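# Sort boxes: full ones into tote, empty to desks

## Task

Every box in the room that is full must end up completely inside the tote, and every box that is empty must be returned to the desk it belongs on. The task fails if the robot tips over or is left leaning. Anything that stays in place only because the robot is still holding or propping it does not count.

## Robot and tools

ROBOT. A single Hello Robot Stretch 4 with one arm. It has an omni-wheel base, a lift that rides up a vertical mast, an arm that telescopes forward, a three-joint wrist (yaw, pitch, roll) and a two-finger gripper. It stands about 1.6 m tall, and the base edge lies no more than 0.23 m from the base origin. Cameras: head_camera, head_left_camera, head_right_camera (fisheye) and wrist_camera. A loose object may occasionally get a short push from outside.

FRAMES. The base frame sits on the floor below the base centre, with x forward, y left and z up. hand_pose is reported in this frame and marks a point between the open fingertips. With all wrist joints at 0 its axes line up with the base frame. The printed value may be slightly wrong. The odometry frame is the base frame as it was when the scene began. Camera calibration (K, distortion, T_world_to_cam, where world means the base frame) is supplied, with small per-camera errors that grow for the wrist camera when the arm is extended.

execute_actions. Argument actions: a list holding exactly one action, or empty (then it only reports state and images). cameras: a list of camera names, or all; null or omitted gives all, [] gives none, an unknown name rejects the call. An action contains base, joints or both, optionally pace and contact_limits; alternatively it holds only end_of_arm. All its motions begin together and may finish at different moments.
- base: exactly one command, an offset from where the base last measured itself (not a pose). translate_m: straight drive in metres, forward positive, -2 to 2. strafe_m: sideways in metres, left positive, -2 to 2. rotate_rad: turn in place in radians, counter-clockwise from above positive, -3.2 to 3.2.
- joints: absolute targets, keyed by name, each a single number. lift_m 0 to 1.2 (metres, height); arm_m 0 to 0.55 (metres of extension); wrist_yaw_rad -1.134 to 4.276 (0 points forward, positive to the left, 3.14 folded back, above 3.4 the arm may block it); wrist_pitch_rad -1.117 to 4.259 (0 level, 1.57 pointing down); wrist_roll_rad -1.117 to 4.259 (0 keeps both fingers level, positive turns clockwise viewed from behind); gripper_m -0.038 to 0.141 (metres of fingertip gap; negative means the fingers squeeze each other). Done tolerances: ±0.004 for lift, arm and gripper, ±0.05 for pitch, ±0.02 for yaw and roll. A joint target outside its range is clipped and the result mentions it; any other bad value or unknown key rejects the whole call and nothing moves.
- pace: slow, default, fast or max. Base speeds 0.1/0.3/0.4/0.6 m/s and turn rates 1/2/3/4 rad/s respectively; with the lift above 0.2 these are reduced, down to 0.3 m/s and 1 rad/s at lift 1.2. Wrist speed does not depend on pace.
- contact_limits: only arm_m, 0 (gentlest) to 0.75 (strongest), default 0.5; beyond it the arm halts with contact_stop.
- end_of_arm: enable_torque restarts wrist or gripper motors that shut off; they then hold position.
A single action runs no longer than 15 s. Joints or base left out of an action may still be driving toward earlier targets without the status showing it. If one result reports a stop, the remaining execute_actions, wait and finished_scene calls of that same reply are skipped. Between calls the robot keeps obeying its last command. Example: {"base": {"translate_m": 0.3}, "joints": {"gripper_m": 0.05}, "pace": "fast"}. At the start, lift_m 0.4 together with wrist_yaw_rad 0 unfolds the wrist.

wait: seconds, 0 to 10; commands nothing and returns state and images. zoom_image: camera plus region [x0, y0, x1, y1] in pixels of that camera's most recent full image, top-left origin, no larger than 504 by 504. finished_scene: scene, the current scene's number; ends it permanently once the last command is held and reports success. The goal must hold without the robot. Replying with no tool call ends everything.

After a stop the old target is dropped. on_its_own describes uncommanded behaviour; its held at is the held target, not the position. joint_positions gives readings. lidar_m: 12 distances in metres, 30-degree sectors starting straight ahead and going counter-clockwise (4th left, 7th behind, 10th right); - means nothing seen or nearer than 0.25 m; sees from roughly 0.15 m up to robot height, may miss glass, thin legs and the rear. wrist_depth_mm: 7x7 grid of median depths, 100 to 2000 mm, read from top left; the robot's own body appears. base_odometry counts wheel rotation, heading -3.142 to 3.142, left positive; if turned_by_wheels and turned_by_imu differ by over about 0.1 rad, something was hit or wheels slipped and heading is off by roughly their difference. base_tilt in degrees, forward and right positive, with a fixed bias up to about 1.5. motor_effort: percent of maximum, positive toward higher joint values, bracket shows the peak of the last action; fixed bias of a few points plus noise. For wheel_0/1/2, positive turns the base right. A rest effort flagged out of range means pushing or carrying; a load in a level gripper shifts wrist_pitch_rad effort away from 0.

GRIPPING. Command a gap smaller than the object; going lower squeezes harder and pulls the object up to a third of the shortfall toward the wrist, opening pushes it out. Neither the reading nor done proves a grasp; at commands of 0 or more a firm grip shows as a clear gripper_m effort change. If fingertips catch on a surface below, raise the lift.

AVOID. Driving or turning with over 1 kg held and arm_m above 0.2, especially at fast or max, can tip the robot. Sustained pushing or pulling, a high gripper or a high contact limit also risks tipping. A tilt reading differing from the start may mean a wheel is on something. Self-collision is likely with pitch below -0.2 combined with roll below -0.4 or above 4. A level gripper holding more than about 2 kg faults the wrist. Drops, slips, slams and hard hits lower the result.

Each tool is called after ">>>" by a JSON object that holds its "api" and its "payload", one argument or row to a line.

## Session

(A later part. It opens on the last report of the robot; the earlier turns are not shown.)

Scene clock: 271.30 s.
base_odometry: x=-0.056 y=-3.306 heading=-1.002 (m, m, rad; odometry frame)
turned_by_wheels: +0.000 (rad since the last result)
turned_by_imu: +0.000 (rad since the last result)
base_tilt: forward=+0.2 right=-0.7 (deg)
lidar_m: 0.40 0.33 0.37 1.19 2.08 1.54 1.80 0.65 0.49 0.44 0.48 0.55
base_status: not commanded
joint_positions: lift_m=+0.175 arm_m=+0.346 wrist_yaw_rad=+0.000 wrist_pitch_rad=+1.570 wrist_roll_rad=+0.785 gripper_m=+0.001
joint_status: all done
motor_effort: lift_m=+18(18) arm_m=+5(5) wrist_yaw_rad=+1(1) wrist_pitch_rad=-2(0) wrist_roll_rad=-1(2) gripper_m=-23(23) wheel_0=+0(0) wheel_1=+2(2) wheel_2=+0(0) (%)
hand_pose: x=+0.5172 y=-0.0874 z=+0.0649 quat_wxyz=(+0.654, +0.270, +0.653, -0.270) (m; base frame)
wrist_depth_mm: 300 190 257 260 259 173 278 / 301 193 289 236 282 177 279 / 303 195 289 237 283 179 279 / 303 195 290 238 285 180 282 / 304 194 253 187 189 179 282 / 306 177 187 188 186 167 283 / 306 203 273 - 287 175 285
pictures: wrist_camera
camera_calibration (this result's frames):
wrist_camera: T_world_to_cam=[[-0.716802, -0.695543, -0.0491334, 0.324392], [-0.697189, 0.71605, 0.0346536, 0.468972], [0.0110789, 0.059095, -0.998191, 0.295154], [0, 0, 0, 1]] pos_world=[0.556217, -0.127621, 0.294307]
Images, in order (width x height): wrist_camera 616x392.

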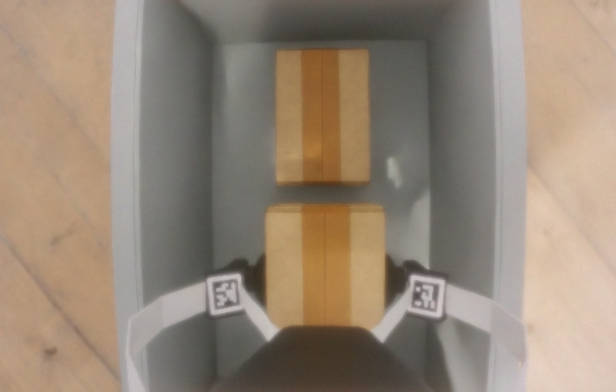

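>>> {"api": "execute_actions", "payload": {
  "actions": [
    {"joints":{"lift_m":0.144},"pace":"slow"}
  ],
  "cameras": ["wrist_camera"]
}}

>>> {"api": "execute_actions", "payload": {
  "actions": [
    {"joints":{"gripper_m":0.085}}
  ],
  "cameras": ["wrist_camera"]
}}

>>> {"api": "execute_actions", "payload": {
  "actions": [
    {"joints":{"lift_m":0.42}}
  ]
}}

Scene clock: 275.07 s.
base_odometry: x=-0.056 y=-3.306 heading=-1.002 (m, m, rad; odometry frame)
turned_by_wheels: +0.000 (rad since the last result)
turned_by_imu: -0.001 (rad since the last result)
base_tilt: forward=+0.3 right=-0.7 (deg)
lidar_m: 0.40 0.31 0.35 1.18 2.09 1.57 1.82 0.63 0.49 0.44 0.49 0.54
base_status: not commanded
joint_positions: lift_m=+0.144 arm_m=+0.346 wrist_yaw_rad=+0.000 wrist_pitch_rad=+1.570 wrist_roll_rad=+0.785 gripper_m=+0.001
joint_status: all done
motor_effort: lift_m=+18(18) arm_m=+5(5) wrist_yaw_rad=+1(0) wrist_pitch_rad=-2(1) wrist_roll_rad=-1(1) gripper_m=-22(22) wheel_0=+0(0) wheel_1=+2(2) wheel_2=+0(0) (%)
hand_pose: x=+0.5172 y=-0.0874 z=+0.0339 quat_wxyz=(+0.654, +0.270, +0.653, -0.270) (m; base frame)
wrist_depth_mm: 267 164 257 224 251 174 - / 268 166 258 206 251 177 - / 270 168 259 207 253 179 - / 272 168 260 207 253 180 - / 272 167 252 187 189 179 - / 273 154 187 187 186 160 - / 274 153 263 - 256 175 -
pictures: wrist_camera
camera_calibration (this result's frames):
wrist_camera: T_world_to_cam=[[-0.716802, -0.695543, -0.0491333, 0.32287], [-0.697189, 0.71605, 0.0346537, 0.470047], [0.0110787, 0.059095, -0.998191, 0.264214], [0, 0, 0, 1]] pos_world=[0.556219, -0.127621, 0.263311]
Images, in order (width x height): wrist_camera 616x392.

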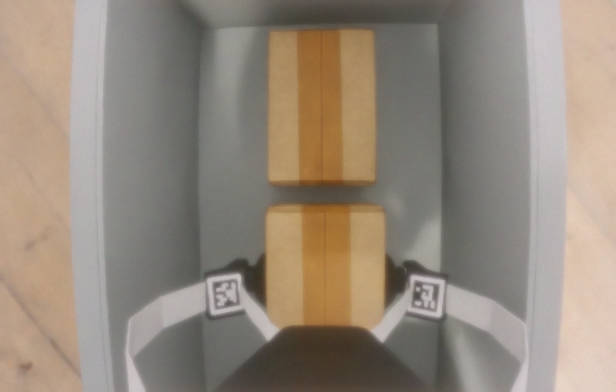

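Scene clock: 276.70 s.
base_odometry: x=-0.056 y=-3.306 heading=-1.002 (m, m, rad; odometry frame)
turned_by_wheels: +0.000 (rad since the last result)
turned_by_imu: +0.000 (rad since the last result)
base_tilt: forward=+0.2 right=-0.7 (deg)
lidar_m: 0.41 0.33 0.37 1.16 2.08 1.54 1.82 0.64 0.49 0.46 0.49 0.55
base_status: not commanded
joint_positions: lift_m=+0.144 arm_m=+0.346 wrist_yaw_rad=+0.000 wrist_pitch_rad=+1.570 wrist_roll_rad=+0.785 gripper_m=+0.085
joint_status: all done
motor_effort: lift_m=+18(18) arm_m=+5(5) wrist_yaw_rad=+1(1) wrist_pitch_rad=+0(2) wrist_roll_rad=+1(1) gripper_m=+0(20) wheel_0=+0(0) wheel_1=+2(2) wheel_2=+0(0) (%)
hand_pose: x=+0.5172 y=-0.0874 z=+0.0339 quat_wxyz=(+0.654, +0.270, +0.653, -0.270) (m; base frame)
wrist_depth_mm: 268 164 256 224 251 174 - / 270 166 258 206 253 177 - / 271 167 259 207 253 180 - / 271 168 260 210 254 180 - / 272 167 252 208 216 180 - / 274 165 227 208 208 163 - / 274 152 263 - 256 156 -
pictures: wrist_camera
camera_calibration (this result's frames):
wrist_camera: T_world_to_cam=[[-0.716802, -0.695543, -0.0491334, 0.322873], [-0.697189, 0.71605, 0.0346536, 0.47005], [0.0110788, 0.059095, -0.998191, 0.264214], [0, 0, 0, 1]] pos_world=[0.556223, -0.127621, 0.263311]
Images, in order (width x height): wrist_camera 616x392.

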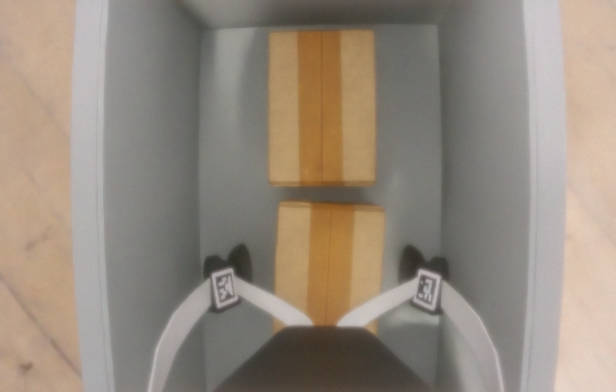

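Scene clock: 278.90 s.
base_odometry: x=-0.056 y=-3.306 heading=-1.002 (m, m, rad; odometry frame)
turned_by_wheels: +0.000 (rad since the last result)
turned_by_imu: +0.000 (rad since the last result)
base_tilt: forward=+0.3 right=-0.7 (deg)
lidar_m: 0.38 0.33 0.36 1.20 2.07 1.55 1.82 0.63 0.48 0.45 0.47 0.47
base_status: not commanded
joint_positions: lift_m=+0.420 arm_m=+0.346 wrist_yaw_rad=+0.000 wrist_pitch_rad=+1.570 wrist_roll_rad=+0.785 gripper_m=+0.085
joint_status: all done
motor_effort: lift_m=+23(25) arm_m=+5(5) wrist_yaw_rad=+1(1) wrist_pitch_rad=-1(2) wrist_roll_rad=+0(2) gripper_m=-4(1) wheel_0=+0(0) wheel_1=+2(2) wheel_2=+0(0) (%)
hand_pose: x=+0.5172 y=-0.0874 z=+0.3095 quat_wxyz=(+0.654, +0.270, +0.653, -0.270) (m; base frame)
wrist_depth_mm: 559 544 539 535 525 517 480 / 559 549 544 459 517 521 517 / 559 549 539 484 525 521 517 / 559 554 544 484 530 521 521 / 559 554 549 539 525 525 521 / 539 559 424 477 415 530 521 / 500 559 549 - 530 530 525
pictures: head_camera, head_left_camera, head_right_camera, wrist_camera
camera_calibration (this result's frames):
wrist_camera: T_world_to_cam=[[-0.716802, -0.695543, -0.0491334, 0.336418], [-0.697188, 0.71605, 0.0346536, 0.460505], [0.0110789, 0.059095, -0.998191, 0.539283], [0, 0, 0, 1]] pos_world=[0.556229, -0.127621, 0.538879]
Images, in order (width x height): head_camera 420x560, head_left_camera 420x672, head_right_camera 420x672, wrist_camera 616x392.

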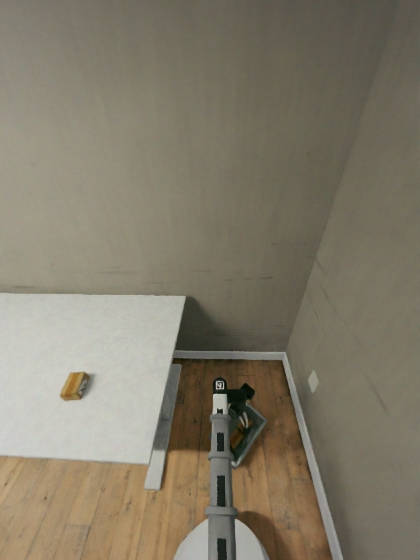

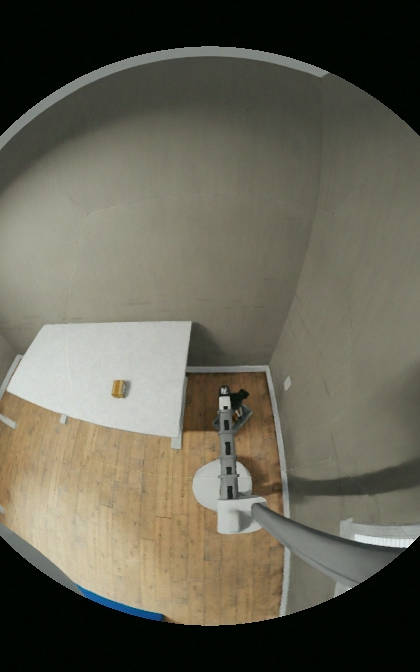

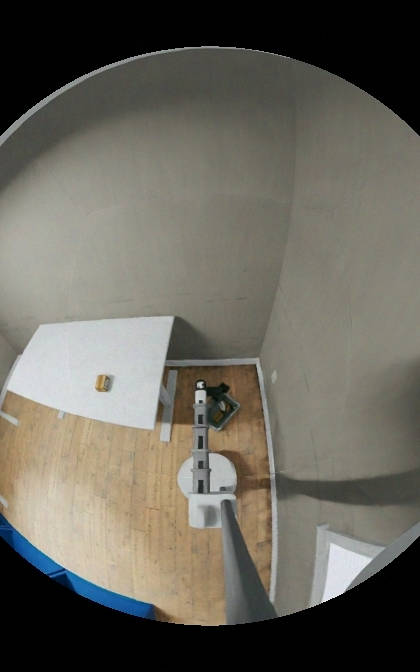

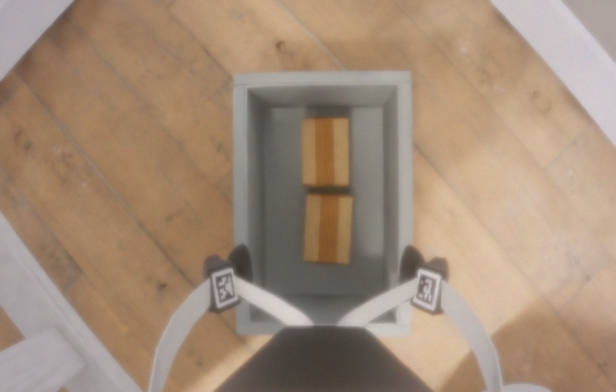

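>>> {"api": "execute_actions", "payload": {
  "actions": [
    {"base":{"translate_m":-0.6},"joints":{"arm_m":0.0,"wrist_roll_rad":0}}
  ],
  "cameras": []
}}

>>> {"api": "execute_actions", "payload": {
  "actions": [
    {"base":{"rotate_rad":2.0},"pace":"fast"}
  ],
  "cameras": ["head_camera","head_left_camera","head_right_camera"]
}}

Scene clock: 288.60 s.
base_odometry: x=-0.378 y=-2.801 heading=-1.002 (m, m, rad; odometry frame)
turned_by_wheels: +0.000 (rad since the last result)
turned_by_imu: -0.002 (rad since the last result)
base_tilt: forward=+0.2 right=-0.7 (deg)
lidar_m: 0.91 0.88 1.26 2.42 1.26 0.98 1.81 0.60 0.44 0.41 0.46 0.68
base_status: done
joint_positions: lift_m=+0.420 arm_m=+0.003 wrist_yaw_rad=+0.000 wrist_pitch_rad=+1.570 wrist_roll_rad=+0.000 gripper_m=+0.085
joint_status: all done
joint sent to its limit — the command would take arm_m past its lower limit, so that joint was sent only as far as its limit.
motor_effort: lift_m=+23(23) arm_m=-5(7) wrist_yaw_rad=+1(0) wrist_pitch_rad=-2(2) wrist_roll_rad=-1(8) gripper_m=-1(1) wheel_0=+0(6) wheel_1=+0(5) wheel_2=-2(8) (%)
hand_pose: x=+0.1742 y=-0.0874 z=+0.3095 quat_wxyz=(+0.707, +0.000, +0.707, +0.000) (m; base frame)
wrist_depth_mm: 554 549 544 535 530 521 521 / 554 554 544 539 535 525 521 / 554 554 544 539 535 525 517 / 564 554 544 539 535 530 521 / 559 343 332 327 530 530 525 / 559 336 329 325 324 530 525 / 340 336 332 - 336 530 530
pictures: none
No camera images: the call's "cameras" was empty. Leave "cameras" out to get every camera's image.

Scene clock: 290.53 s.
base_odometry: x=-0.378 y=-2.801 heading=+0.998 (m, m, rad; odometry frame)
turned_by_wheels: +2.000 (rad since the last result)
turned_by_imu: +1.971 (rad since the last result)
base_tilt: forward=+0.2 right=-0.7 (deg)
lidar_m: 1.42 1.00 1.37 0.69 0.44 0.41 0.42 0.62 1.01 0.88 1.14 2.43
base_status: done
joint_positions: lift_m=+0.420 arm_m=+0.003 wrist_yaw_rad=+0.000 wrist_pitch_rad=+1.570 wrist_roll_rad=+0.000 gripper_m=+0.085
joint_status: not commanded
motor_effort: lift_m=+22(23) arm_m=-5(5) wrist_yaw_rad=+0(1) wrist_pitch_rad=+0(2) wrist_roll_rad=-3(2) gripper_m=-2(2) wheel_0=+0(7) wheel_1=+0(9) wheel_2=+1(10) (%)
hand_pose: x=+0.1743 y=-0.0874 z=+0.3096 quat_wxyz=(+0.707, +0.000, +0.707, +0.000) (m; base frame)
wrist_depth_mm: 554 544 539 535 530 525 517 / 554 549 544 539 530 525 521 / 559 549 544 539 535 525 521 / 559 554 549 539 530 530 521 / 559 343 332 329 535 530 525 / 564 336 329 325 324 530 525 / 342 336 332 - 336 530 525
pictures: head_camera, head_left_camera, head_right_camera
Images, in order (width x height): head_camera 420x560, head_left_camera 420x672, head_right_camera 420x672.

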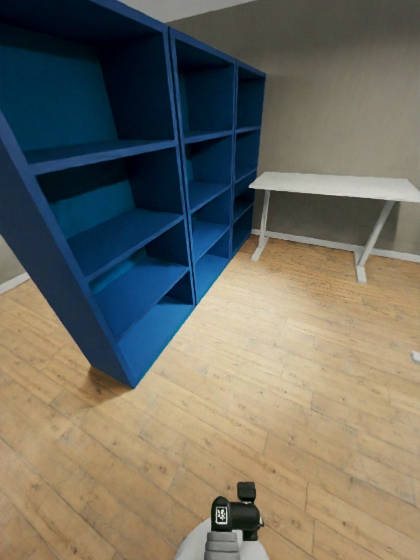

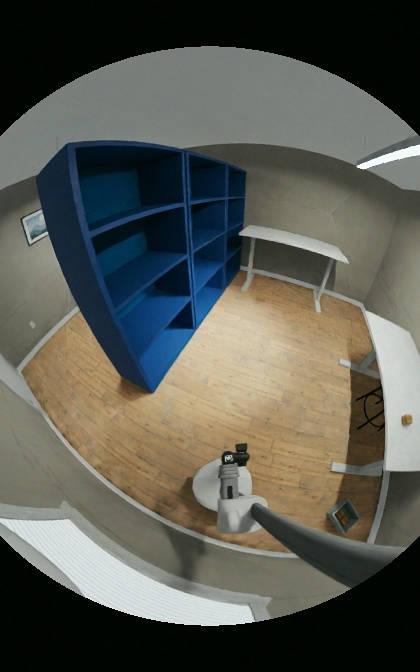

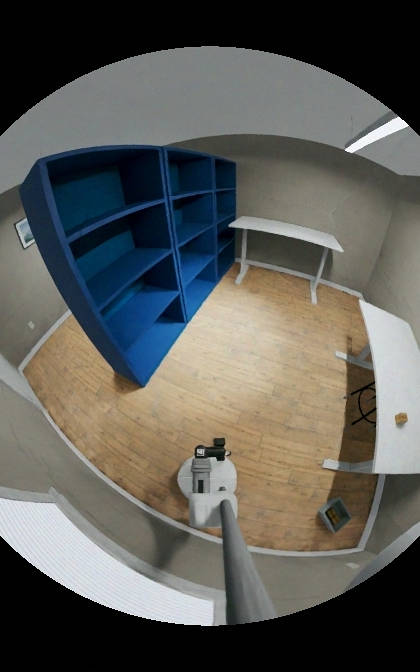

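>>> {"api": "finished_scene", "payload": {
  "scene": 1
}}

The scene is finished: the task was done.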